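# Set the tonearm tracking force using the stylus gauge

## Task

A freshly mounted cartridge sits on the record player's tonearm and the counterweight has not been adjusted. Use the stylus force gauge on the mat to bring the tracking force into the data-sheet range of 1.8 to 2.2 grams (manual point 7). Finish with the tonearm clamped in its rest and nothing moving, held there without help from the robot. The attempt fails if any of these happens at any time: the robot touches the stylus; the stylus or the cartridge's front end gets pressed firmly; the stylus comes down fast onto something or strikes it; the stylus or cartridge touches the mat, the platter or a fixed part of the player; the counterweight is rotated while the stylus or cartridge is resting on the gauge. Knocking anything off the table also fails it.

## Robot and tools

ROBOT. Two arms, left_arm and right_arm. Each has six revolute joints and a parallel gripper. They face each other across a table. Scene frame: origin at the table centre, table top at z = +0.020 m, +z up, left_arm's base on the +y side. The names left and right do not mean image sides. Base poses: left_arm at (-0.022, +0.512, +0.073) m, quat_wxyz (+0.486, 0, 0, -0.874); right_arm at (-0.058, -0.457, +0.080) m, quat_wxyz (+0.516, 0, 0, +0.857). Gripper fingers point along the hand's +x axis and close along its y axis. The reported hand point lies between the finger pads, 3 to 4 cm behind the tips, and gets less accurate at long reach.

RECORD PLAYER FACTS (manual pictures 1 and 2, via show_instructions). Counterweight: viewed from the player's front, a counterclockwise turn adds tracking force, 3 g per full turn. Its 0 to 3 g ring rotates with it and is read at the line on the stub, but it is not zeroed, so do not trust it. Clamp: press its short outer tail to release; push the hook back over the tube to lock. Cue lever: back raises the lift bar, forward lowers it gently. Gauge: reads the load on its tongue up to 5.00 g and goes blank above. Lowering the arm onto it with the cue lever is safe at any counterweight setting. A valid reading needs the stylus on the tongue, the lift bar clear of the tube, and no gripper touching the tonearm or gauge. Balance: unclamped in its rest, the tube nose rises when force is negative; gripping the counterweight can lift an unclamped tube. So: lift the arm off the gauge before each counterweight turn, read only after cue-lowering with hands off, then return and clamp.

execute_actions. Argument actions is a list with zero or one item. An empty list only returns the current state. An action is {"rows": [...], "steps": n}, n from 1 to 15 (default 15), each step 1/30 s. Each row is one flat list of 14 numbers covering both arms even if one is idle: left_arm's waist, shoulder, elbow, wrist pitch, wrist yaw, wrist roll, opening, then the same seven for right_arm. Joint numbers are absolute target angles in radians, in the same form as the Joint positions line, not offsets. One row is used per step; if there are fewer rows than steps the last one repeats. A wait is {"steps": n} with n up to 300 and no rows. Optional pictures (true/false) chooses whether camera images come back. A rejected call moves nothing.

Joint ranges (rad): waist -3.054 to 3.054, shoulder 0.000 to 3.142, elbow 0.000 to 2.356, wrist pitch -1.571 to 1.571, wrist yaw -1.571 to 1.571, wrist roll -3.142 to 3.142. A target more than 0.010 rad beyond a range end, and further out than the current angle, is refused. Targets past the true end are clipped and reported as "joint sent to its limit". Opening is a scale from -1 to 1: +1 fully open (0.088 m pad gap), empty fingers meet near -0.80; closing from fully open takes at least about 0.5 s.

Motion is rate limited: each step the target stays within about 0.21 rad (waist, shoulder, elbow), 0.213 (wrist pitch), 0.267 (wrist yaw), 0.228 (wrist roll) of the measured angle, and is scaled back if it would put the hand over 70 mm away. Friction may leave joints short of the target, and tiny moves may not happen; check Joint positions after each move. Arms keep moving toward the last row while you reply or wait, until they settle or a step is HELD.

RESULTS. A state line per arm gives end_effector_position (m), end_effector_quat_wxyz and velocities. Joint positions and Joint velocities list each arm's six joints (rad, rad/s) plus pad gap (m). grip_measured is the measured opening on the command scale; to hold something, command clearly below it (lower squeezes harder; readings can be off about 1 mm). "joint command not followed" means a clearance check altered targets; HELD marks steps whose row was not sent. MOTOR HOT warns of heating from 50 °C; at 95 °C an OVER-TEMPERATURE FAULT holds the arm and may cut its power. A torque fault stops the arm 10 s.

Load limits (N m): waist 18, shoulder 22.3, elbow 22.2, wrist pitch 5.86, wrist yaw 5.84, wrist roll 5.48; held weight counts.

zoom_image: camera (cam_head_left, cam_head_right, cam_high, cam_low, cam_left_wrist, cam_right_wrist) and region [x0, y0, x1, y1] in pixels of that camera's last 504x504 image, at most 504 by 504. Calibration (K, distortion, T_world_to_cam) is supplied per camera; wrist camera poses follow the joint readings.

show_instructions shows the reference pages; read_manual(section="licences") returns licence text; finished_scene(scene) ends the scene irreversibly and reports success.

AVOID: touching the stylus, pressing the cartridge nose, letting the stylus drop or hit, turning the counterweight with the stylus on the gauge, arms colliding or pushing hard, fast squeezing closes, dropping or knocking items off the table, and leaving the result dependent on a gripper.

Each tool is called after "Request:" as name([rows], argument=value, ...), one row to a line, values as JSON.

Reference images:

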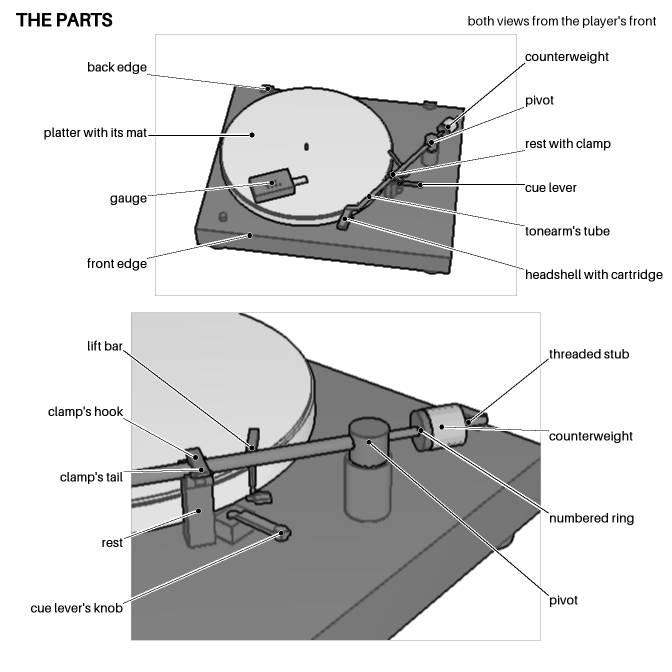

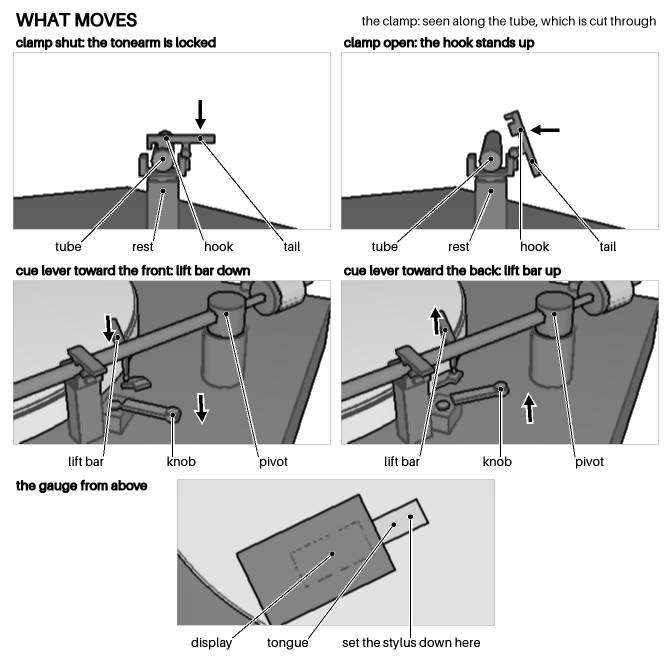

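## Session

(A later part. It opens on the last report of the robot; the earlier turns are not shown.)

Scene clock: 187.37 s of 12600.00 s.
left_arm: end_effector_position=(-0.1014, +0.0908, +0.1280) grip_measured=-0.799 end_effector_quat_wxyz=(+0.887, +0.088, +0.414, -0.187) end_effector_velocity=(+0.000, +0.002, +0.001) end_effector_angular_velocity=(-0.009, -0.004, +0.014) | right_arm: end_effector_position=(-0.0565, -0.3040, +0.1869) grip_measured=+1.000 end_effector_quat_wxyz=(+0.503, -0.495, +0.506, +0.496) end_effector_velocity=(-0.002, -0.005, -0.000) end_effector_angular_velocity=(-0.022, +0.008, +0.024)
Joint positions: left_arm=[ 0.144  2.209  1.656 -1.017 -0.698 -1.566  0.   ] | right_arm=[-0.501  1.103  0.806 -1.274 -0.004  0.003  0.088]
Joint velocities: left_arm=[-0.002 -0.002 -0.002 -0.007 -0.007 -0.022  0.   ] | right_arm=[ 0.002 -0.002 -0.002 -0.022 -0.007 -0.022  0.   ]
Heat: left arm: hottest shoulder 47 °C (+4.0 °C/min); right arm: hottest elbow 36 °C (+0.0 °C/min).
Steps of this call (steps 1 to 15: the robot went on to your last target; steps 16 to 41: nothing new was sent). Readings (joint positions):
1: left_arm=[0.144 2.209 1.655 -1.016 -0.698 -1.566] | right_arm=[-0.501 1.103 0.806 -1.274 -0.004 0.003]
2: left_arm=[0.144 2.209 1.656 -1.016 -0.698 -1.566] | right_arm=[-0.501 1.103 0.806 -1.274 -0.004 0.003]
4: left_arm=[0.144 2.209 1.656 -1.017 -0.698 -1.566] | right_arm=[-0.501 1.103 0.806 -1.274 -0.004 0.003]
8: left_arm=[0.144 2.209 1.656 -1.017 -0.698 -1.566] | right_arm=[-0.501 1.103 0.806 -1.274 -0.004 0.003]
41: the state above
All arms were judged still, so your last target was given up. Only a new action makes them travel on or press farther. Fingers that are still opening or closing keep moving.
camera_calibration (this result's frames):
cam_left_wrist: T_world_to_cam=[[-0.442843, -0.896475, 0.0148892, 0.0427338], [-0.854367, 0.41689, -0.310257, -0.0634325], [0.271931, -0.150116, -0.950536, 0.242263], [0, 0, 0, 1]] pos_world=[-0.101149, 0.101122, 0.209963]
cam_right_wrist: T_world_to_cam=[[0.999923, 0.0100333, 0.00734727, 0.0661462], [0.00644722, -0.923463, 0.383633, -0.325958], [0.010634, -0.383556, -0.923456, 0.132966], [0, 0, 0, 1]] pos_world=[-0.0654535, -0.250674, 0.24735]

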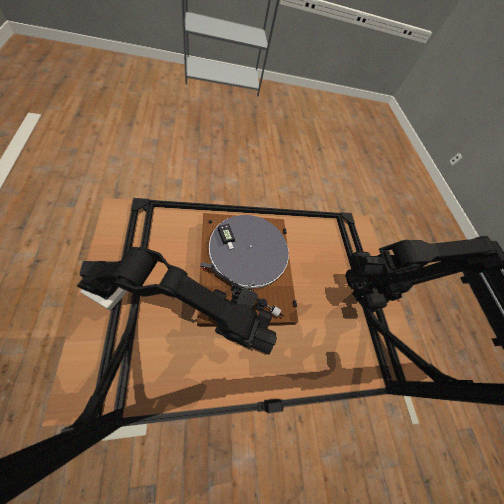

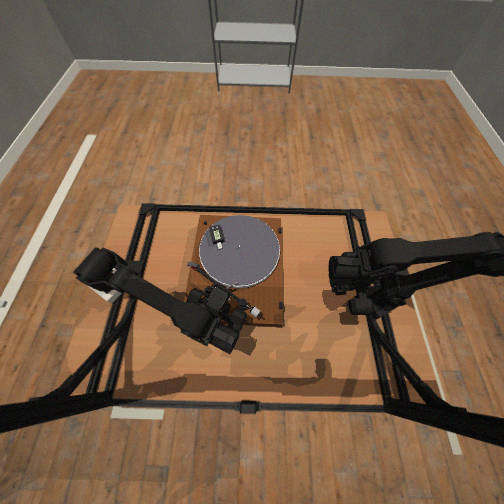

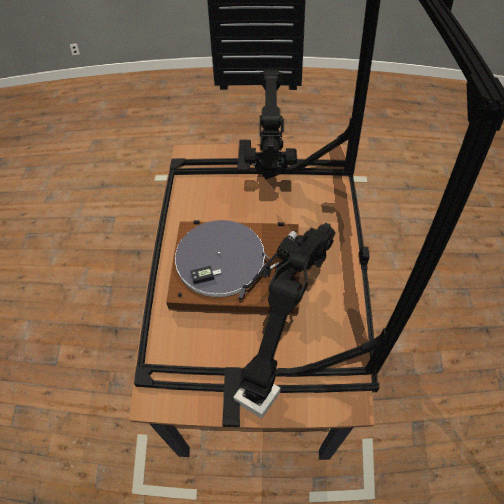

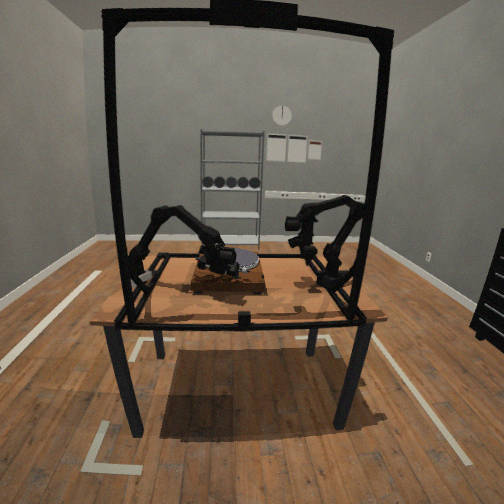

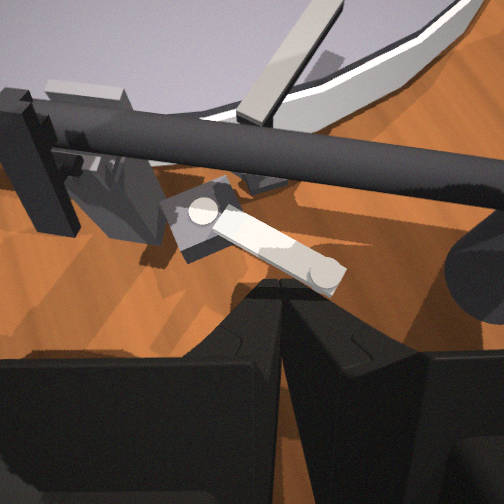

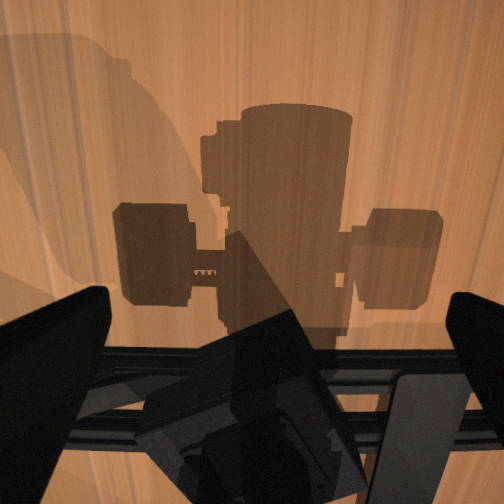

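Request:
execute_actions([
  {"rows": [[0.135,2.18,1.62,-1.0,-0.7,-1.57,-1,-0.5,1.1,0.8,-1.275,0,0,1],[0.13,2.16,1.60,-1.0,-0.7,-1.57,-1,-0.5,1.1,0.8,-1.275,0,0,1],[0.12,2.14,1.59,-1.02,-0.7,-1.57,-1,-0.5,1.1,0.8,-1.275,0,0,1],[0.11,2.11,1.59,-1.05,-0.7,-1.57,-1,-0.5,1.1,0.8,-1.275,0,0,1],[0.0915,2.071,1.59,-1.09,-0.7,-1.57,-1,-0.5,1.1,0.8,-1.275,0,0,1]], "steps": 12},
], pictures=false)

Request:
execute_actions([
  {"rows": [[0.2,1.5,1.2,-1.27,-0.3,-1.57,-1,-0.5,1.1,0.8,-1.275,0,0,1]], "steps": 15},
], pictures=false)

Request:
execute_actions([
  {"steps": 15},
])

Request:
zoom_image(camera="cam_low", region=[185, 240, 265, 290])

Request:
zoom_image(camera="cam_high", region=[220, 220, 310, 310])

Scene clock: 198.17 s of 12600.00 s.
left_arm: end_effector_position=(-0.1133, +0.1161, +0.1656) grip_measured=-0.799 end_effector_quat_wxyz=(+0.881, +0.095, +0.411, -0.212) end_effector_velocity=(+0.003, +0.006, +0.008) end_effector_angular_velocity=(+0.008, -0.012, +0.003) | right_arm: end_effector_position=(-0.0565, -0.3040, +0.1868) grip_measured=+1.000 end_effector_quat_wxyz=(+0.503, -0.495, +0.506, +0.496) end_effector_velocity=(-0.001, -0.002, -0.000) end_effector_angular_velocity=(-0.007, +0.007, -0.010)
Joint positions: left_arm=[ 0.09   2.075  1.598 -1.084 -0.699 -1.566  0.   ] | right_arm=[-0.501  1.103  0.805 -1.274 -0.004  0.002  0.088]
Joint velocities: left_arm=[-0.002 -0.022 -0.002 -0.037 -0.007 -0.007  0.   ] | right_arm=[-0.002 -0.002 -0.002 -0.007 -0.007  0.007  0.   ]
Heat: left arm: hottest shoulder 48 °C (+4.0 °C/min); right arm: hottest elbow 36 °C (+0.0 °C/min).
Steps of this call (steps 1 to 90: nothing new was sent; then 7.40 s passed at rest; steps 91 to 102: all 12 steps of this action). Readings (joint positions):
91: left_arm=[0.144 2.208 1.654 -1.014 -0.698 -1.566] | right_arm=[-0.501 1.103 0.805 -1.274 -0.004 0.002]
92: left_arm=[0.143 2.202 1.645 -1.008 -0.698 -1.566] | right_arm=[-0.501 1.103 0.805 -1.274 -0.004 0.002]
94: left_arm=[0.136 2.179 1.620 -1.020 -0.698 -1.566] | right_arm=[-0.501 1.103 0.805 -1.274 -0.004 0.002]
98: left_arm=[0.102 2.108 1.598 -1.071 -0.698 -1.566] | right_arm=[-0.501 1.103 0.805 -1.274 -0.004 0.002]
102: the state above

Scene clock: 198.67 s of 12600.00 s.
left_arm: end_effector_position=(-0.0699, +0.2542, +0.2174) grip_measured=-0.799 end_effector_quat_wxyz=(+0.793, +0.100, +0.583, -0.149) end_effector_velocity=(+0.005, +0.025, -0.024) end_effector_angular_velocity=(+0.091, -0.010, +0.018) | right_arm: end_effector_position=(-0.0565, -0.3040, +0.1868) grip_measured=+1.000 end_effector_quat_wxyz=(+0.503, -0.495, +0.506, +0.496) end_effector_velocity=(-0.001, -0.003, -0.002) end_effector_angular_velocity=(-0.012, +0.008, +0.005)
Joint positions: left_arm=[ 0.201  1.505  1.219 -1.268 -0.305 -1.566  0.   ] | right_arm=[-0.501  1.103  0.805 -1.274 -0.004  0.002  0.088]
Joint velocities: left_arm=[-0.002 -0.017 -0.105 -0.007  0.022 -0.022  0.   ] | right_arm=[-0.002 -0.002 -0.007 -0.007 -0.007 -0.007  0.   ]
Heat: left arm: hottest shoulder 48 °C (+4.0 °C/min); right arm: hottest elbow 36 °C (+0.0 °C/min).
Steps of this call (steps 1 to 15: all 15 steps of this action). Readings (joint positions):
1: left_arm=[0.097 2.049 1.572 -1.092 -0.647 -1.566] | right_arm=[-0.501 1.103 0.805 -1.274 -0.004 0.002]
2: left_arm=[0.112 2.014 1.527 -1.146 -0.579 -1.566] | right_arm=[-0.501 1.103 0.805 -1.274 -0.004 0.002]
4: left_arm=[0.155 1.916 1.412 -1.211 -0.453 -1.566] | right_arm=[-0.501 1.103 0.805 -1.274 -0.004 0.002]
8: left_arm=[0.201 1.687 1.241 -1.261 -0.337 -1.566] | right_arm=[-0.501 1.103 0.805 -1.274 -0.004 0.002]
15: the state above

Scene clock: 199.17 s of 12600.00 s.
left_arm: end_effector_position=(-0.0696, +0.2567, +0.2148) grip_measured=-0.799 end_effector_quat_wxyz=(+0.792, +0.104, +0.584, -0.146) end_effector_velocity=(+0.001, +0.002, +0.001) end_effector_angular_velocity=(-0.006, -0.005, +0.019) | right_arm: end_effector_position=(-0.0565, -0.3040, +0.1868) grip_measured=+1.000 end_effector_quat_wxyz=(+0.503, -0.495, +0.506, +0.496) end_effector_velocity=(-0.002, -0.003, -0.002) end_effector_angular_velocity=(-0.012, +0.008, +0.024)
Joint positions: left_arm=[ 0.201  1.505  1.209 -1.269 -0.302 -1.566  0.   ] | right_arm=[-0.501  1.103  0.805 -1.274 -0.004  0.002  0.088]
Joint velocities: left_arm=[-0.002 -0.007 -0.002 -0.007 -0.007 -0.022  0.   ] | right_arm=[ 0.002 -0.002 -0.007 -0.007 -0.007 -0.022  0.   ]
Heat: left arm: hottest shoulder 48 °C (+4.0 °C/min); right arm: hottest elbow 36 °C (+0.0 °C/min).
Steps of this call (steps 1 to 15: the robot went on to your last target). Readings (joint positions):
1: left_arm=[0.201 1.505 1.216 -1.268 -0.304 -1.566] | right_arm=[-0.501 1.103 0.805 -1.274 -0.004 0.002]
2: left_arm=[0.201 1.505 1.212 -1.268 -0.303 -1.566] | right_arm=[-0.501 1.103 0.805 -1.274 -0.004 0.002]
4: left_arm=[0.201 1.505 1.209 -1.269 -0.302 -1.566] | right_arm=[-0.501 1.103 0.805 -1.274 -0.004 0.002]
8: left_arm=[0.201 1.505 1.209 -1.269 -0.302 -1.566] | right_arm=[-0.501 1.103 0.805 -1.274 -0.004 0.002]
15: the state above
camera_calibration (this result's frames):
cam_left_wrist: T_world_to_cam=[[-0.382416, -0.923239, 0.0372458, 0.210474], [-0.919818, 0.384206, 0.0795009, -0.158304], [-0.0877084, -0.00385699, -0.996139, 0.288206], [0, 0, 0, 1]] pos_world=[-0.0398439, 0.256251, 0.291839]
cam_right_wrist: T_world_to_cam=[[0.999919, 0.0104175, 0.00733734, 0.0662676], [0.00680179, -0.923315, 0.383984, -0.326003], [0.0107748, -0.383903, -0.923311, 0.132719], [0, 0, 0, 1]] pos_world=[-0.0654748, -0.250743, 0.247234]

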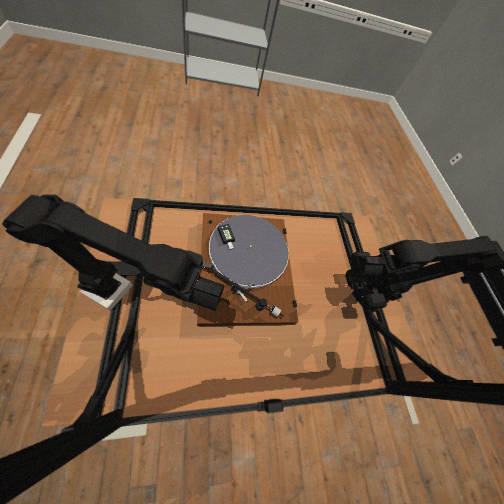

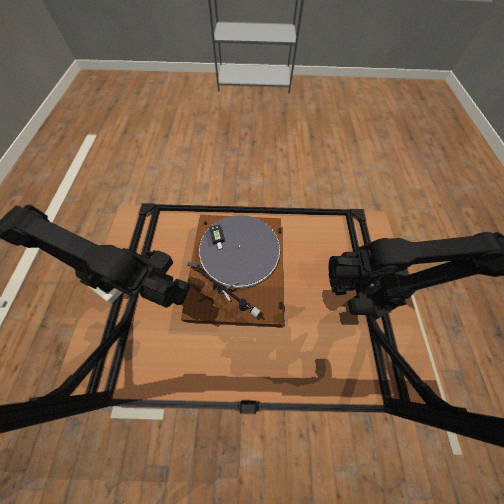

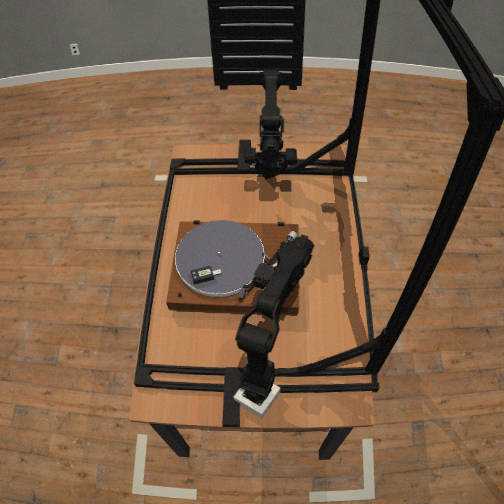

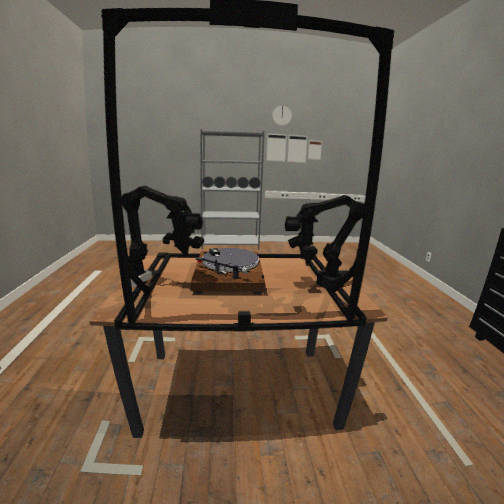

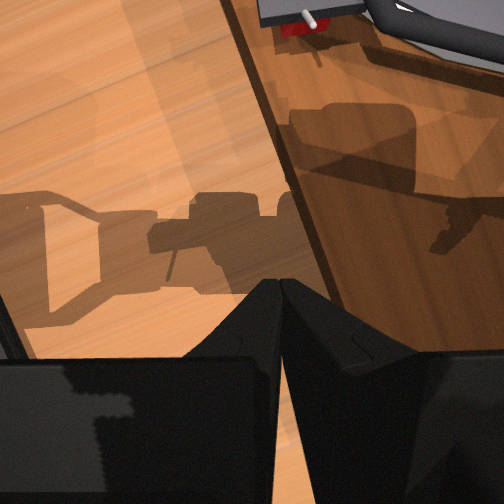

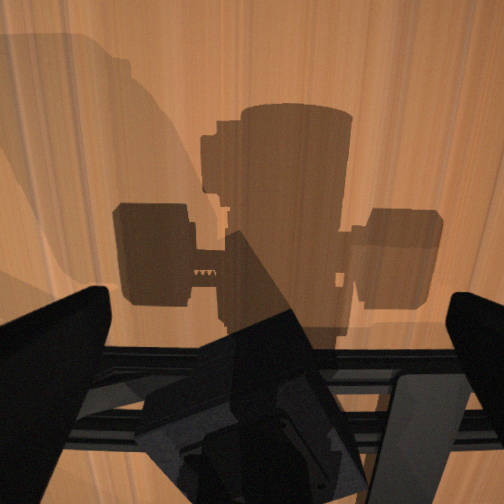

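Region (185, 240, 265, 290) of cam_low's 504x504 image, scaled by 6.300, with more detail than that image has; it fills the top 315 rows of this view, and the rest is white.

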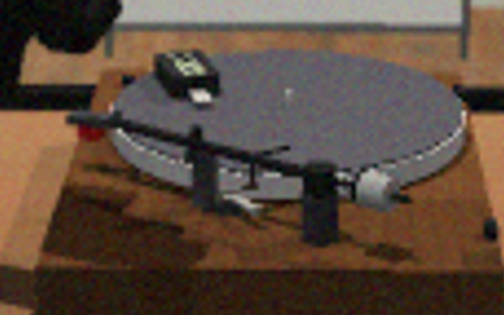

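Region (220, 220, 310, 310) of cam_high's 504x504 image, scaled by 5.600, with more detail than that image has.

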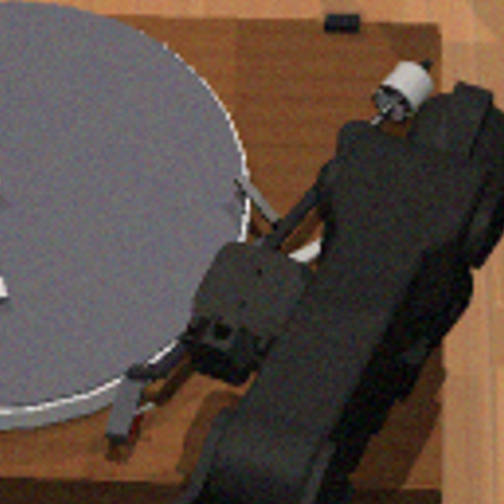

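Request:
execute_actions([
  {"rows": [[-0.285,1.7,0.9,0.6,-0.8,0,-1,-0.5,1.1,0.8,-1.275,0,0,1]], "steps": 15},
], pictures=false)

Request:
execute_actions([
  {"steps": 20},
], pictures=false)

Request:
execute_actions([
  {"rows": [[-0.285,2.22,0.534,1.55,-1.5,0,-1,-0.5,1.1,0.8,-1.275,0,0,1]], "steps": 15},
], pictures=false)

Request:
execute_actions([
  {"steps": 25},
])

Scene clock: 213.03 s of 12600.00 s.
left_arm: end_effector_position=(-0.1996, +0.2073, +0.1442) grip_measured=-0.799 end_effector_quat_wxyz=(+0.718, +0.351, +0.170, -0.576) end_effector_velocity=(-0.216, -0.204, +0.131) end_effector_angular_velocity=(-0.739, -0.083, -1.284) | right_arm: end_effector_position=(-0.0565, -0.3041, +0.1867) grip_measured=+1.000 end_effector_quat_wxyz=(+0.503, -0.495, +0.506, +0.496) end_effector_velocity=(-0.001, -0.002, -0.000) end_effector_angular_velocity=(-0.007, +0.007, -0.010)
Joint positions: left_arm=[-0.279  1.706  0.906 -0.378 -0.792 -0.625  0.   ] | right_arm=[-0.501  1.103  0.805 -1.274 -0.004  0.002  0.088]
Joint velocities: left_arm=[-0.002  0.002  0.002  1.868 -0.066  2.015  0.   ] | right_arm=[-0.002 -0.002 -0.002 -0.007 -0.007  0.007  0.   ]
Heat: left arm: hottest shoulder 46 °C (+2.0 °C/min); right arm: hottest elbow 36 °C (+0.0 °C/min).
Steps of this call (steps 1 to 15: the robot went on to your last target; steps 16 to 90: nothing new was sent; then 10.37 s passed at rest; steps 91 to 105: all 15 steps of this action). Readings (joint positions):
91: left_arm=[0.183 1.521 1.184 -1.235 -0.359 -1.529] | right_arm=[-0.501 1.103 0.805 -1.274 -0.004 0.002]
92: left_arm=[0.141 1.539 1.149 -1.176 -0.431 -1.475] | right_arm=[-0.501 1.103 0.805 -1.274 -0.004 0.002]
94: left_arm=[0.033 1.612 1.054 -1.051 -0.574 -1.351] | right_arm=[-0.501 1.103 0.805 -1.274 -0.004 0.002]
98: left_arm=[-0.201 1.709 0.915 -0.814 -0.735 -1.084] | right_arm=[-0.501 1.103 0.805 -1.274 -0.004 0.002]
105: the state above

Scene clock: 213.70 s of 12600.00 s.
left_arm: end_effector_position=(-0.2761, +0.1392, +0.2682) grip_measured=-0.799 end_effector_quat_wxyz=(+0.689, +0.105, -0.002, -0.717) end_effector_velocity=(-0.005, -0.002, +0.028) end_effector_angular_velocity=(-0.106, +0.097, -0.013) | right_arm: end_effector_position=(-0.0565, -0.3041, +0.1867) grip_measured=+1.000 end_effector_quat_wxyz=(+0.503, -0.495, +0.506, +0.496) end_effector_velocity=(-0.003, -0.003, -0.002) end_effector_angular_velocity=(-0.012, +0.022, +0.005)
Joint positions: left_arm=[-0.282  1.704  0.906  0.583 -0.798 -0.006  0.   ] | right_arm=[-0.501  1.103  0.805 -1.274 -0.004  0.002  0.088]
Joint velocities: left_arm=[-0.002 -0.007 -0.002  0.154  0.007  0.022  0.   ] | right_arm=[-0.002 -0.002 -0.007 -0.007 -0.022 -0.007  0.   ]
Heat: left arm: hottest shoulder 46 °C (+1.0 °C/min); right arm: hottest elbow 36 °C (+0.0 °C/min).
Steps of this call (steps 1 to 20: the robot went on to your last target). Readings (joint positions):
1: left_arm=[-0.279 1.706 0.906 -0.315 -0.794 -0.559] | right_arm=[-0.501 1.103 0.805 -1.274 -0.004 0.002]
2: left_arm=[-0.279 1.706 0.906 -0.252 -0.795 -0.492] | right_arm=[-0.501 1.103 0.805 -1.274 -0.004 0.002]
4: left_arm=[-0.280 1.706 0.906 -0.127 -0.796 -0.360] | right_arm=[-0.501 1.103 0.805 -1.274 -0.004 0.002]
8: left_arm=[-0.282 1.706 0.906 0.121 -0.796 -0.114] | right_arm=[-0.501 1.103 0.805 -1.274 -0.004 0.002]
20: the state above

Scene clock: 214.20 s of 12600.00 s.
left_arm: end_effector_position=(-0.1430, +0.2047, +0.1129) grip_measured=-0.799 end_effector_quat_wxyz=(+0.875, +0.163, -0.063, -0.451) end_effector_velocity=(+0.058, +0.042, +0.081) end_effector_angular_velocity=(-1.078, +0.963, +0.444) | right_arm: end_effector_position=(-0.0565, -0.3041, +0.1867) grip_measured=+1.000 end_effector_quat_wxyz=(+0.503, -0.495, +0.506, +0.496) end_effector_velocity=(+0.001, +0.001, -0.000) end_effector_angular_velocity=(+0.007, -0.007, +0.005)
Joint positions: left_arm=[-0.287  2.194  0.548  1.291 -1.462 -0.004  0.   ] | right_arm=[-0.501  1.103  0.805 -1.274 -0.004  0.002  0.088]
Joint velocities: left_arm=[-0.002  0.256 -0.154  1.839 -0.476 -0.007  0.   ] | right_arm=[-0.002 -0.002 -0.002  0.007  0.007 -0.007  0.   ]
Heat: left arm: hottest shoulder 46 °C (+1.0 °C/min); right arm: hottest elbow 36 °C (+0.0 °C/min).
Steps of this call (steps 1 to 15: all 15 steps of this action). Readings (joint positions):
1: left_arm=[-0.284 1.719 0.891 0.623 -0.829 -0.004] | right_arm=[-0.501 1.103 0.805 -1.274 -0.004 0.002]
2: left_arm=[-0.285 1.735 0.872 0.667 -0.876 -0.004] | right_arm=[-0.501 1.103 0.805 -1.274 -0.004 0.002]
4: left_arm=[-0.285 1.787 0.817 0.734 -0.965 -0.004] | right_arm=[-0.501 1.103 0.805 -1.274 -0.004 0.002]
8: left_arm=[-0.285 1.940 0.678 0.878 -1.150 -0.004] | right_arm=[-0.501 1.103 0.805 -1.274 -0.004 0.002]
15: the state above

Scene clock: 215.03 s of 12600.00 s.
left_arm: end_effector_position=(-0.1401, +0.2067, +0.1285) grip_measured=-0.799 end_effector_quat_wxyz=(+0.895, +0.057, -0.023, -0.442) end_effector_velocity=(-0.000, +0.001, -0.001) end_effector_angular_velocity=(-0.013, +0.021, -0.009) | right_arm: end_effector_position=(-0.0565, -0.3041, +0.1867) grip_measured=+1.000 end_effector_quat_wxyz=(+0.503, -0.495, +0.506, +0.496) end_effector_velocity=(-0.003, +0.001, -0.000) end_effector_angular_velocity=(+0.008, +0.022, -0.010)
Joint positions: left_arm=[-0.287  2.212  0.539  1.548 -1.497 -0.003  0.   ] | right_arm=[-0.501  1.103  0.805 -1.274 -0.004  0.002  0.088]
Joint velocities: left_arm=[-0.002 -0.002 -0.007 -0.007  0.007 -0.037  0.   ] | right_arm=[-0.002 -0.002 -0.002  0.007 -0.022  0.007  0.   ]
Heat: left arm: hottest shoulder 46 °C (+1.0 °C/min); right arm: hottest elbow 36 °C (+0.0 °C/min).
Steps of this call (steps 1 to 25: the robot went on to your last target). Readings (joint positions):
1: left_arm=[-0.287 2.200 0.544 1.351 -1.474 -0.004] | right_arm=[-0.501 1.103 0.805 -1.274 -0.004 0.002]
2: left_arm=[-0.287 2.205 0.542 1.410 -1.481 -0.004] | right_arm=[-0.501 1.103 0.805 -1.274 -0.004 0.002]
4: left_arm=[-0.287 2.207 0.541 1.483 -1.489 -0.003] | right_arm=[-0.501 1.103 0.805 -1.274 -0.004 0.002]
8: left_arm=[-0.287 2.210 0.540 1.532 -1.496 -0.003] | right_arm=[-0.501 1.103 0.805 -1.274 -0.004 0.002]
25: the state above
camera_calibration (this result's frames):
cam_left_wrist: T_world_to_cam=[[-0.809958, -0.568775, -0.143052, 0.0306003], [-0.114205, 0.392201, -0.912763, 0.0416557], [0.575261, -0.722962, -0.382623, 0.358498], [0, 0, 0, 1]] pos_world=[-0.176688, 0.260248, 0.179569]
cam_right_wrist: T_world_to_cam=[[0.999919, 0.0104175, 0.00733734, 0.0662702], [0.00680179, -0.923315, 0.383984, -0.326069], [0.0107748, -0.383903, -0.923311, 0.132642], [0, 0, 0, 1]] pos_world=[-0.0654762, -0.250833, 0.247189]

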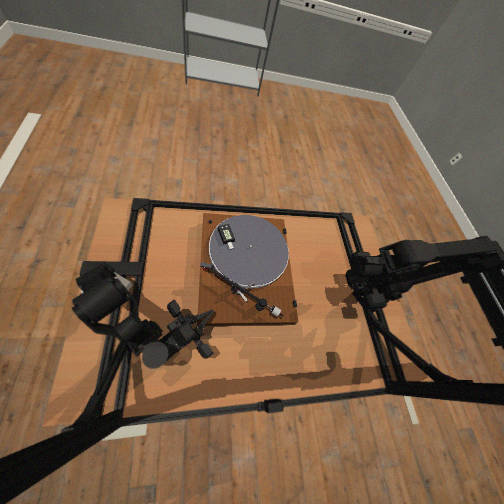

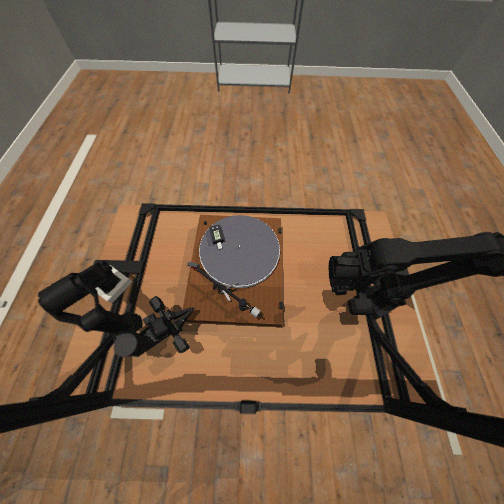

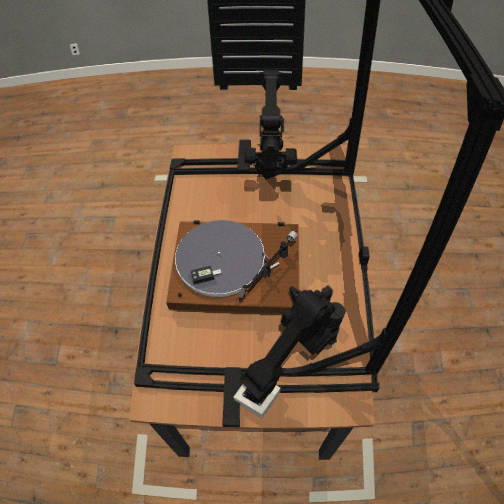

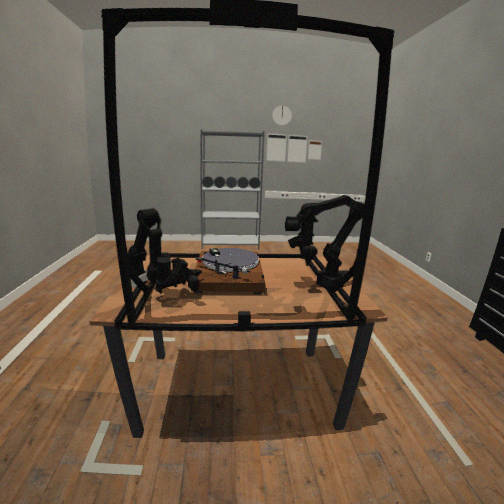

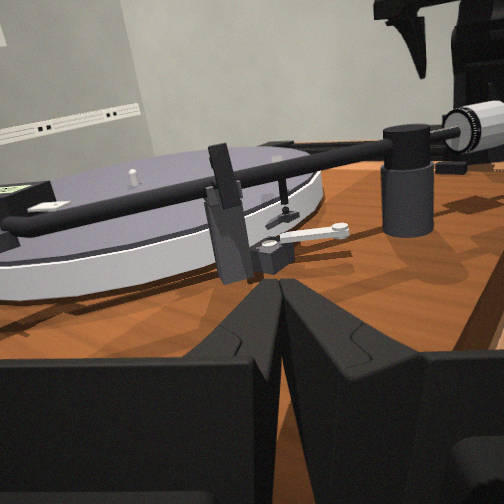

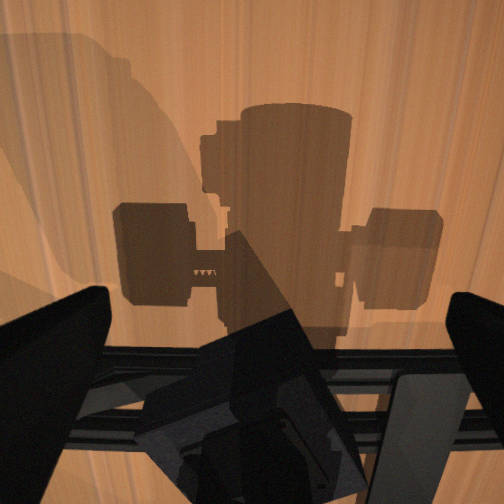

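Request:
zoom_image(camera="cam_left_wrist", region=[180, 120, 360, 290])

Region (180, 120, 360, 290) of cam_left_wrist's 504x504 image, scaled by 2.800, with more detail than that image has.

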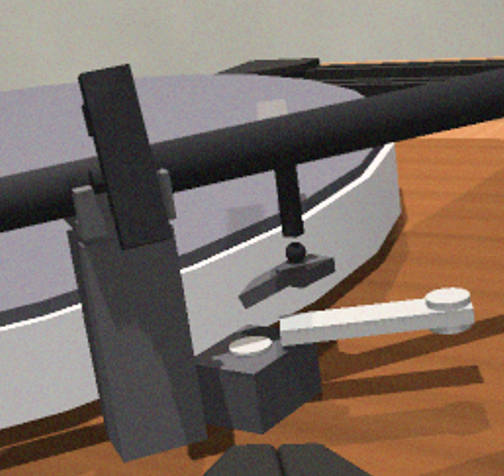

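Request:
execute_actions([
  {"rows": [[-0.1,1.6,1.2,0,-0.5,0.3,-0.19,-0.5,1.1,0.8,-1.275,0,0,1]], "steps": 15},
], pictures=false)

Request:
execute_actions([
  {"steps": 15},
], pictures=false)

Request:
execute_actions([
  {"rows": [[0.3,1.7,1.6,-1.31,0,0.639,-0.19,-0.5,1.1,0.8,-1.275,0,0,1]], "steps": 15},
], pictures=false)

Request:
execute_actions([
  {"steps": 15},
], pictures=false)

Request:
execute_actions([
  {"rows": [[0.57,1.931,1.67,-1.31,0,0.639,-0.19,-0.5,1.1,0.8,-1.275,0,0,1]], "steps": 15},
], pictures=false)

Request:
execute_actions([
  {"steps": 10},
])

Scene clock: 231.70 s of 12600.00 s.
left_arm: end_effector_position=(-0.2150, +0.0870, +0.3451) grip_measured=-0.194 end_effector_quat_wxyz=(+0.773, -0.017, -0.088, -0.628) end_effector_velocity=(-0.138, -0.019, +0.545) end_effector_angular_velocity=(-0.715, +0.145, -1.077) | right_arm: end_effector_position=(-0.0565, -0.3042, +0.1866) grip_measured=+1.000 end_effector_quat_wxyz=(+0.503, -0.495, +0.506, +0.496) end_effector_velocity=(+0.002, -0.002, -0.001) end_effector_angular_velocity=(-0.012, -0.007, +0.000)
Joint positions: left_arm=[-0.115  1.78   0.999  1.024 -0.855  0.271  0.03 ] | right_arm=[-0.501  1.103  0.804 -1.274 -0.004  0.002  0.088]
Joint velocities: left_arm=[ 0.042 -0.803  0.838 -0.93   1.165  0.081  0.002] | right_arm=[-0.007  0.002 -0.002 -0.007  0.007 -0.007  0.   ]
Heat: left arm: hottest shoulder 44 °C (-2.0 °C/min); right arm: hottest elbow 36 °C (+0.0 °C/min).
Steps of this call (steps 1 to 15: the robot went on to your last target; steps 16 to 90: nothing new was sent; then 13.17 s passed at rest; steps 91 to 105: all 15 steps of this action). Readings (joint positions):
91: left_arm=[-0.274 2.193 0.557 1.509 -1.464 0.032] | right_arm=[-0.501 1.103 0.805 -1.274 -0.004 0.002]
92: left_arm=[-0.246 2.171 0.584 1.463 -1.413 0.075] | right_arm=[-0.501 1.103 0.805 -1.274 -0.004 0.002]
94: left_arm=[-0.192 2.108 0.658 1.392 -1.316 0.146] | right_arm=[-0.501 1.103 0.805 -1.274 -0.004 0.002]
98: left_arm=[-0.138 1.977 0.794 1.251 -1.138 0.223] | right_arm=[-0.501 1.103 0.804 -1.274 -0.004 0.002]
105: the state above

Scene clock: 232.20 s of 12600.00 s.
left_arm: end_effector_position=(-0.2537, +0.0960, +0.3534) grip_measured=-0.190 end_effector_quat_wxyz=(+0.621, +0.209, -0.088, -0.750) end_effector_velocity=(+0.048, +0.071, -0.378) end_effector_angular_velocity=(+1.532, -1.140, -0.031) | right_arm: end_effector_position=(-0.0565, -0.3042, +0.1866) grip_measured=+1.000 end_effector_quat_wxyz=(+0.503, -0.495, +0.506, +0.496) end_effector_velocity=(-0.003, -0.005, -0.000) end_effector_angular_velocity=(-0.022, +0.022, -0.010)
Joint positions: left_arm=[-0.104  1.599  1.198  0.165 -0.504  0.295  0.03 ] | right_arm=[-0.501  1.103  0.804 -1.274 -0.004  0.002  0.088]
Joint velocities: left_arm=[-0.002  0.007 -0.007 -1.912  0.037 -0.037 -0.   ] | right_arm=[-0.002 -0.002 -0.002 -0.022 -0.022  0.007  0.   ]
Heat: left arm: hottest shoulder 44 °C (-2.0 °C/min); right arm: hottest elbow 36 °C (+0.0 °C/min).
Steps of this call (steps 1 to 15: the robot went on to your last target). Readings (joint positions):
1: left_arm=[-0.113 1.754 1.027 0.990 -0.813 0.274] | right_arm=[-0.501 1.103 0.804 -1.274 -0.004 0.002]
2: left_arm=[-0.111 1.728 1.057 0.950 -0.764 0.277] | right_arm=[-0.501 1.103 0.804 -1.274 -0.004 0.002]
4: left_arm=[-0.107 1.674 1.119 0.839 -0.641 0.285] | right_arm=[-0.501 1.103 0.804 -1.274 -0.004 0.002]
8: left_arm=[-0.105 1.599 1.189 0.604 -0.534 0.293] | right_arm=[-0.501 1.103 0.804 -1.274 -0.004 0.002]
15: the state above

Scene clock: 232.70 s of 12600.00 s.
left_arm: end_effector_position=(-0.1343, +0.0780, +0.3102) grip_measured=-0.190 end_effector_quat_wxyz=(+0.432, +0.482, +0.012, -0.762) end_effector_velocity=(+0.040, +0.303, -0.310) end_effector_angular_velocity=(+1.939, -0.469, -0.106) | right_arm: end_effector_position=(-0.0565, -0.3042, +0.1866) grip_measured=+1.000 end_effector_quat_wxyz=(+0.503, -0.495, +0.506, +0.496) end_effector_velocity=(-0.003, -0.000, -0.001) end_effector_angular_velocity=(+0.008, +0.022, +0.005)
Joint positions: left_arm=[ 0.302  1.695  1.59  -0.736 -0.006  0.632  0.03 ] | right_arm=[-0.501  1.103  0.804 -1.274 -0.004  0.002  0.088]
Joint velocities: left_arm=[-0.066  0.071  0.002 -1.927  0.051  0.007 -0.   ] | right_arm=[-0.002 -0.007 -0.007  0.007 -0.022 -0.007  0.   ]
Heat: left arm: hottest shoulder 44 °C (-2.0 °C/min); right arm: hottest elbow 36 °C (+0.0 °C/min).
Steps of this call (steps 1 to 15: all 15 steps of this action). Readings (joint positions):
1: left_arm=[-0.083 1.616 1.230 0.088 -0.429 0.354] | right_arm=[-0.501 1.103 0.804 -1.274 -0.004 0.002]
2: left_arm=[-0.040 1.642 1.281 0.036 -0.346 0.420] | right_arm=[-0.501 1.103 0.804 -1.274 -0.004 0.002]
4: left_arm=[0.066 1.687 1.388 -0.080 -0.201 0.523] | right_arm=[-0.501 1.103 0.804 -1.274 -0.004 0.002]
8: left_arm=[0.256 1.702 1.538 -0.304 -0.062 0.604] | right_arm=[-0.501 1.103 0.804 -1.274 -0.004 0.002]
15: the state above

Scene clock: 233.20 s of 12600.00 s.
left_arm: end_effector_position=(-0.1081, +0.1842, +0.2564) grip_measured=-0.190 end_effector_quat_wxyz=(+0.283, +0.633, +0.187, -0.696) end_effector_velocity=(+0.006, +0.021, -0.002) end_effector_angular_velocity=(+0.086, -0.029, +0.006) | right_arm: end_effector_position=(-0.0564, -0.3042, +0.1866) grip_measured=+1.000 end_effector_quat_wxyz=(+0.503, -0.495, +0.506, +0.496) end_effector_velocity=(-0.001, -0.002, -0.000) end_effector_angular_velocity=(-0.007, +0.007, +0.005)
Joint positions: left_arm=[ 0.3    1.698  1.59  -1.301 -0.002  0.635  0.03 ] | right_arm=[-0.501  1.103  0.804 -1.274 -0.004  0.002  0.088]
Joint velocities: left_arm=[-0.002 -0.007 -0.002 -0.095 -0.007 -0.007 -0.   ] | right_arm=[-0.002 -0.002 -0.002 -0.007 -0.007 -0.007  0.   ]
Heat: left arm: hottest shoulder 44 °C (-2.0 °C/min); right arm: hottest elbow 36 °C (+0.0 °C/min).
Steps of this call (steps 1 to 15: the robot went on to your last target). Readings (joint positions):
1: left_arm=[0.301 1.697 1.590 -0.798 -0.004 0.633] | right_arm=[-0.501 1.103 0.804 -1.274 -0.004 0.002]
2: left_arm=[0.300 1.698 1.590 -0.860 -0.004 0.634] | right_arm=[-0.501 1.103 0.804 -1.274 -0.004 0.002]
4: left_arm=[0.300 1.698 1.590 -0.985 -0.003 0.634] | right_arm=[-0.501 1.103 0.804 -1.274 -0.004 0.002]
8: left_arm=[0.300 1.698 1.590 -1.219 -0.002 0.634] | right_arm=[-0.501 1.103 0.804 -1.274 -0.004 0.002]
15: the state above

Scene clock: 233.70 s of 12600.00 s.
left_arm: end_effector_position=(-0.0167, +0.1489, +0.1963) grip_measured=-0.190 end_effector_quat_wxyz=(+0.319, +0.632, +0.327, -0.626) end_effector_velocity=(-0.005, -0.001, +0.000) end_effector_angular_velocity=(-0.007, -0.008, -0.010) | right_arm: end_effector_position=(-0.0564, -0.3042, +0.1866) grip_measured=+1.000 end_effector_quat_wxyz=(+0.503, -0.495, +0.506, +0.496) end_effector_velocity=(-0.004, -0.002, +0.000) end_effector_angular_velocity=(-0.002, +0.022, +0.010)
Joint positions: left_arm=[ 0.572  1.935  1.66  -1.31  -0.002  0.637  0.03 ] | right_arm=[-0.501  1.103  0.804 -1.274 -0.004  0.002  0.088]
Joint velocities: left_arm=[-0.017 -0.002 -0.002  0.007 -0.007 -0.007 -0.   ] | right_arm=[ 0.002 -0.007 -0.002 -0.007 -0.022 -0.007  0.   ]
Heat: left arm: hottest shoulder 44 °C (-2.0 °C/min); right arm: hottest elbow 36 °C (+0.0 °C/min).
Steps of this call (steps 1 to 15: all 15 steps of this action). Readings (joint positions):
1: left_arm=[0.313 1.722 1.602 -1.314 0.009 0.636] | right_arm=[-0.501 1.103 0.804 -1.274 -0.004 0.002]
2: left_arm=[0.346 1.749 1.622 -1.312 0.011 0.636] | right_arm=[-0.501 1.103 0.804 -1.274 -0.004 0.002]
4: left_arm=[0.431 1.816 1.647 -1.300 0.006 0.636] | right_arm=[-0.501 1.103 0.804 -1.274 -0.004 0.002]
8: left_arm=[0.563 1.924 1.652 -1.307 -0.004 0.636] | right_arm=[-0.501 1.103 0.804 -1.274 -0.004 0.002]
15: the state above

Scene clock: 234.03 s of 12600.00 s.
left_arm: end_effector_position=(-0.0168, +0.1488, +0.1964) grip_measured=-0.190 end_effector_quat_wxyz=(+0.319, +0.632, +0.327, -0.626) end_effector_velocity=(-0.002, +0.005, +0.002) end_effector_angular_velocity=(+0.017, -0.007, -0.000) | right_arm: end_effector_position=(-0.0564, -0.3042, +0.1866) grip_measured=+1.000 end_effector_quat_wxyz=(+0.503, -0.495, +0.506, +0.496) end_effector_velocity=(-0.002, -0.005, -0.000) end_effector_angular_velocity=(-0.022, +0.022, +0.015)
Joint positions: left_arm=[ 0.571  1.935  1.661 -1.31  -0.002  0.637  0.03 ] | right_arm=[-0.501  1.103  0.804 -1.274 -0.004  0.002  0.088]
Joint velocities: left_arm=[-0.007 -0.007 -0.002 -0.022 -0.007 -0.007 -0.   ] | right_arm=[-0.007 -0.002 -0.002 -0.022 -0.022 -0.022  0.   ]
Heat: left arm: hottest shoulder 44 °C (-2.0 °C/min); right arm: hottest elbow 36 °C (+0.0 °C/min).
Steps of this call (steps 1 to 10: the robot went on to your last target). Readings (joint positions):
1: left_arm=[0.571 1.935 1.660 -1.310 -0.002 0.637] | right_arm=[-0.501 1.103 0.804 -1.274 -0.004 0.002]
2: left_arm=[0.571 1.935 1.660 -1.310 -0.002 0.637] | right_arm=[-0.501 1.103 0.804 -1.274 -0.004 0.002]
4: left_arm=[0.571 1.935 1.661 -1.310 -0.002 0.637] | right_arm=[-0.501 1.103 0.804 -1.274 -0.004 0.002]
8: left_arm=[0.571 1.935 1.661 -1.310 -0.002 0.637] | right_arm=[-0.501 1.103 0.804 -1.274 -0.004 0.002]
10: the state above
camera_calibration (this result's frames):
cam_left_wrist: T_world_to_cam=[[-0.799274, 0.599118, 0.0471053, -0.103742], [0.568366, 0.728125, 0.383138, -0.152703], [0.195246, 0.333005, -0.922489, 0.214268], [0, 0, 0, 1]] pos_world=[-0.0379623, 0.101988, 0.261053]
cam_right_wrist: T_world_to_cam=[[0.999916, 0.0104209, 0.00770892, 0.0661473], [0.00665787, -0.923166, 0.384344, -0.326145], [0.0111218, -0.38426, -0.923158, 0.132401], [0, 0, 0, 1]] pos_world=[-0.0654429, -0.250899, 0.247069]

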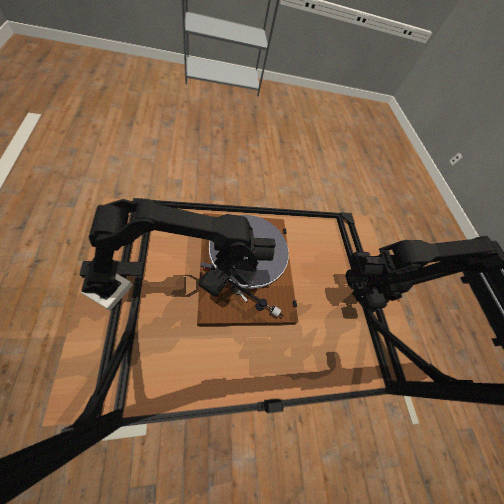

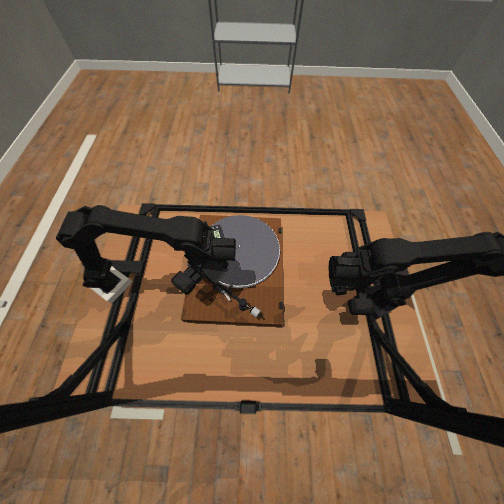

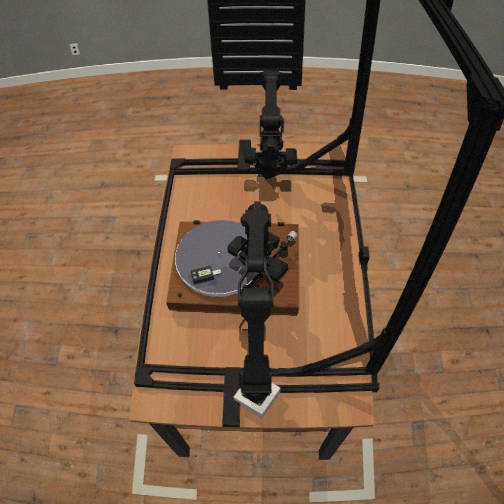

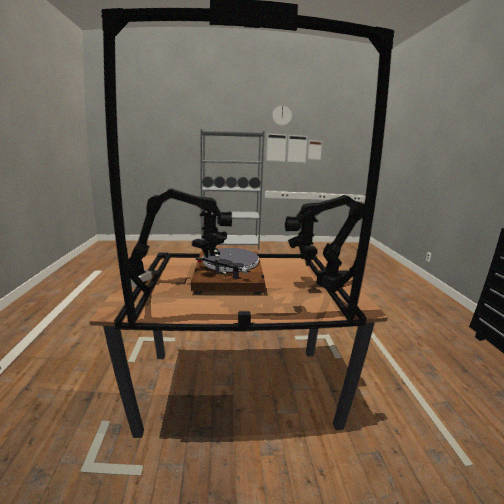

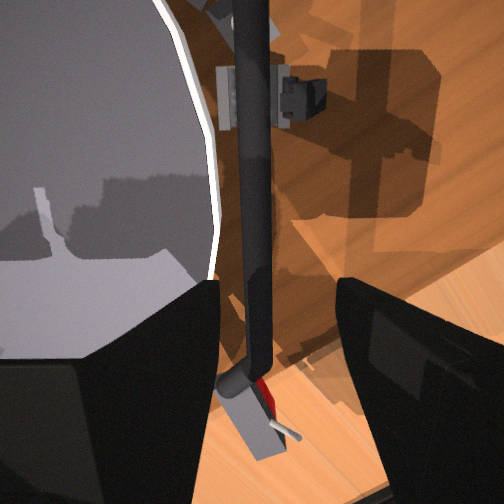

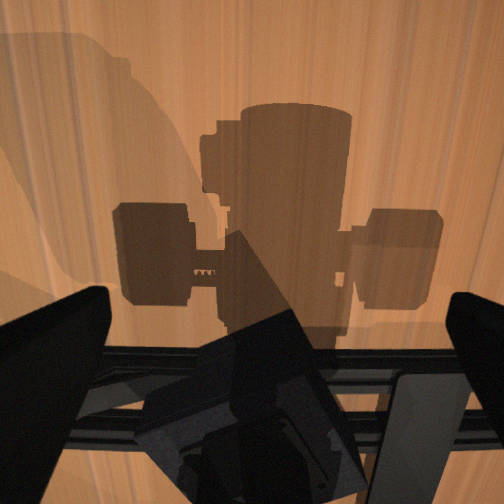

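Request:
execute_actions([
  {"rows": [[0.582,1.94,1.64,-1.29,0,0.639,-0.19,-0.5,1.1,0.8,-1.275,0,0,1],[0.582,1.943,1.625,-1.27,0,0.639,-0.19,-0.5,1.1,0.8,-1.275,0,0,1],[0.582,1.946,1.61,-1.25,0,0.639,-0.19,-0.5,1.1,0.8,-1.275,0,0,1],[0.582,1.949,1.595,-1.23,0,0.639,-0.19,-0.5,1.1,0.8,-1.275,0,0,1],[0.582,1.952,1.58,-1.21,0,0.639,-0.19,-0.5,1.1,0.8,-1.275,0,0,1],[0.582,1.955,1.565,-1.195,0,0.639,-0.19,-0.5,1.1,0.8,-1.275,0,0,1],[0.582,1.957,1.55,-1.18,0,0.639,-0.19,-0.5,1.1,0.8,-1.275,0,0,1],[0.582,1.958,1.542,-1.172,0,0.639,-0.19,-0.5,1.1,0.8,-1.275,0,0,1]], "steps": 15},
])

Scene clock: 238.83 s of 12600.00 s.
left_arm: end_effector_position=(-0.0140, +0.1463, +0.1624) grip_measured=-0.190 end_effector_quat_wxyz=(+0.323, +0.630, +0.328, -0.626) end_effector_velocity=(+0.000, -0.007, +0.000) end_effector_angular_velocity=(-0.036, -0.008, +0.005) | right_arm: end_effector_position=(-0.0564, -0.3043, +0.1867) grip_measured=+1.000 end_effector_quat_wxyz=(+0.503, -0.495, +0.506, +0.496) end_effector_velocity=(+0.001, +0.001, -0.000) end_effector_angular_velocity=(+0.007, -0.007, -0.010)
Joint positions: left_arm=[ 0.579  1.954  1.551 -1.176 -0.001  0.637  0.03 ] | right_arm=[-0.501  1.102  0.804 -1.274 -0.004  0.002  0.088]
Joint velocities: left_arm=[-0.002 -0.002 -0.002  0.037 -0.007 -0.007  0.   ] | right_arm=[-0.002 -0.002 -0.002  0.007  0.007  0.007  0.   ]
Heat: left arm: hottest shoulder 45 °C (-1.0 °C/min); right arm: hottest elbow 37 °C (+1.0 °C/min).
Steps of this call (steps 1 to 15: the robot went on to your last target; steps 16 to 90: nothing new was sent; then 1.30 s passed at rest; steps 91 to 105: all 15 steps of this action). Readings (joint positions):
91: left_arm=[0.572 1.935 1.660 -1.307 -0.002 0.637] | right_arm=[-0.501 1.102 0.804 -1.274 -0.004 0.002]
92: left_arm=[0.573 1.935 1.656 -1.297 -0.002 0.637] | right_arm=[-0.501 1.102 0.804 -1.274 -0.004 0.002]
94: left_arm=[0.575 1.935 1.638 -1.267 -0.002 0.637] | right_arm=[-0.501 1.102 0.804 -1.274 -0.004 0.002]
98: left_arm=[0.579 1.942 1.583 -1.206 -0.001 0.637] | right_arm=[-0.501 1.102 0.804 -1.274 -0.004 0.002]
105: the state above
camera_calibration (this result's frames):
cam_left_wrist: T_world_to_cam=[[-0.803812, 0.593226, 0.0443767, -0.0971663], [0.562894, 0.734336, 0.379344, -0.139775], [0.192449, 0.3299, -0.924191, 0.183893], [0, 0, 0, 1]] pos_world=[-0.034815, 0.099617, 0.227287]
cam_right_wrist: T_world_to_cam=[[0.999912, 0.0108023, 0.00770847, 0.066265], [0.00701021, -0.923164, 0.384342, -0.326222], [0.011268, -0.384254, -0.923158, 0.132425], [0, 0, 0, 1]] pos_world=[-0.0654645, -0.250987, 0.247119]

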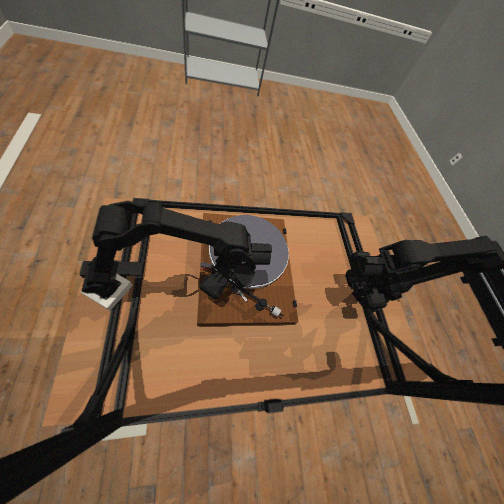

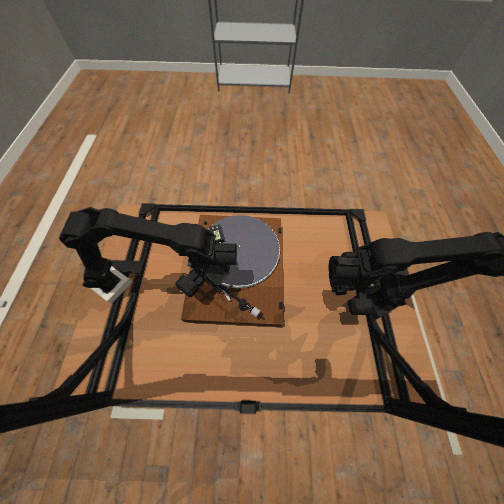

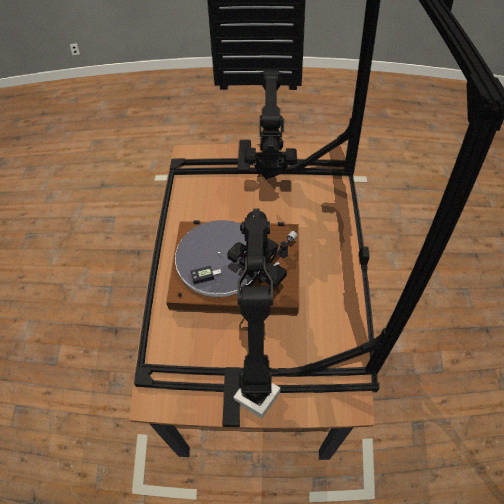

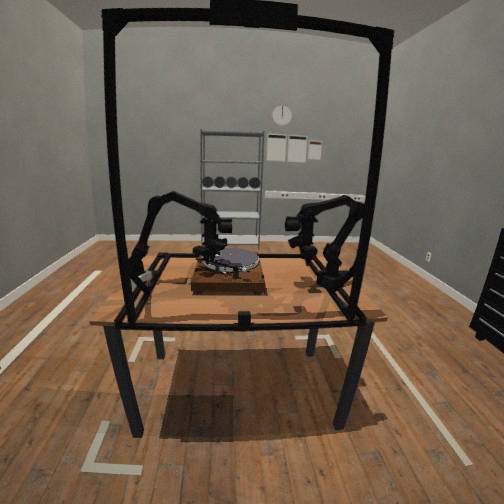

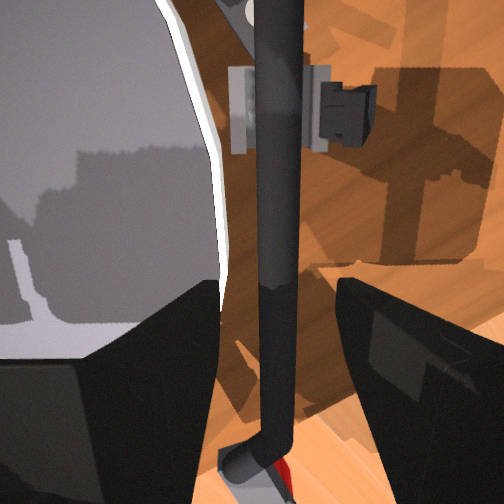

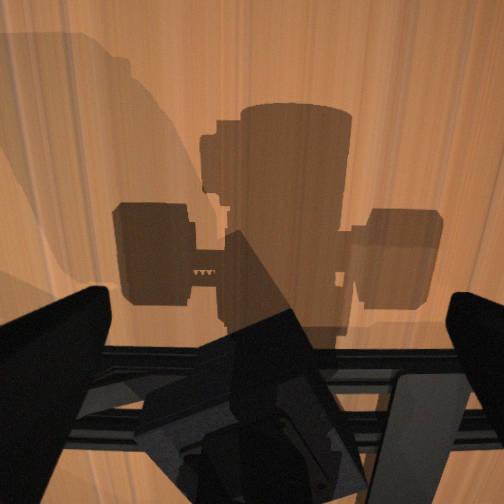

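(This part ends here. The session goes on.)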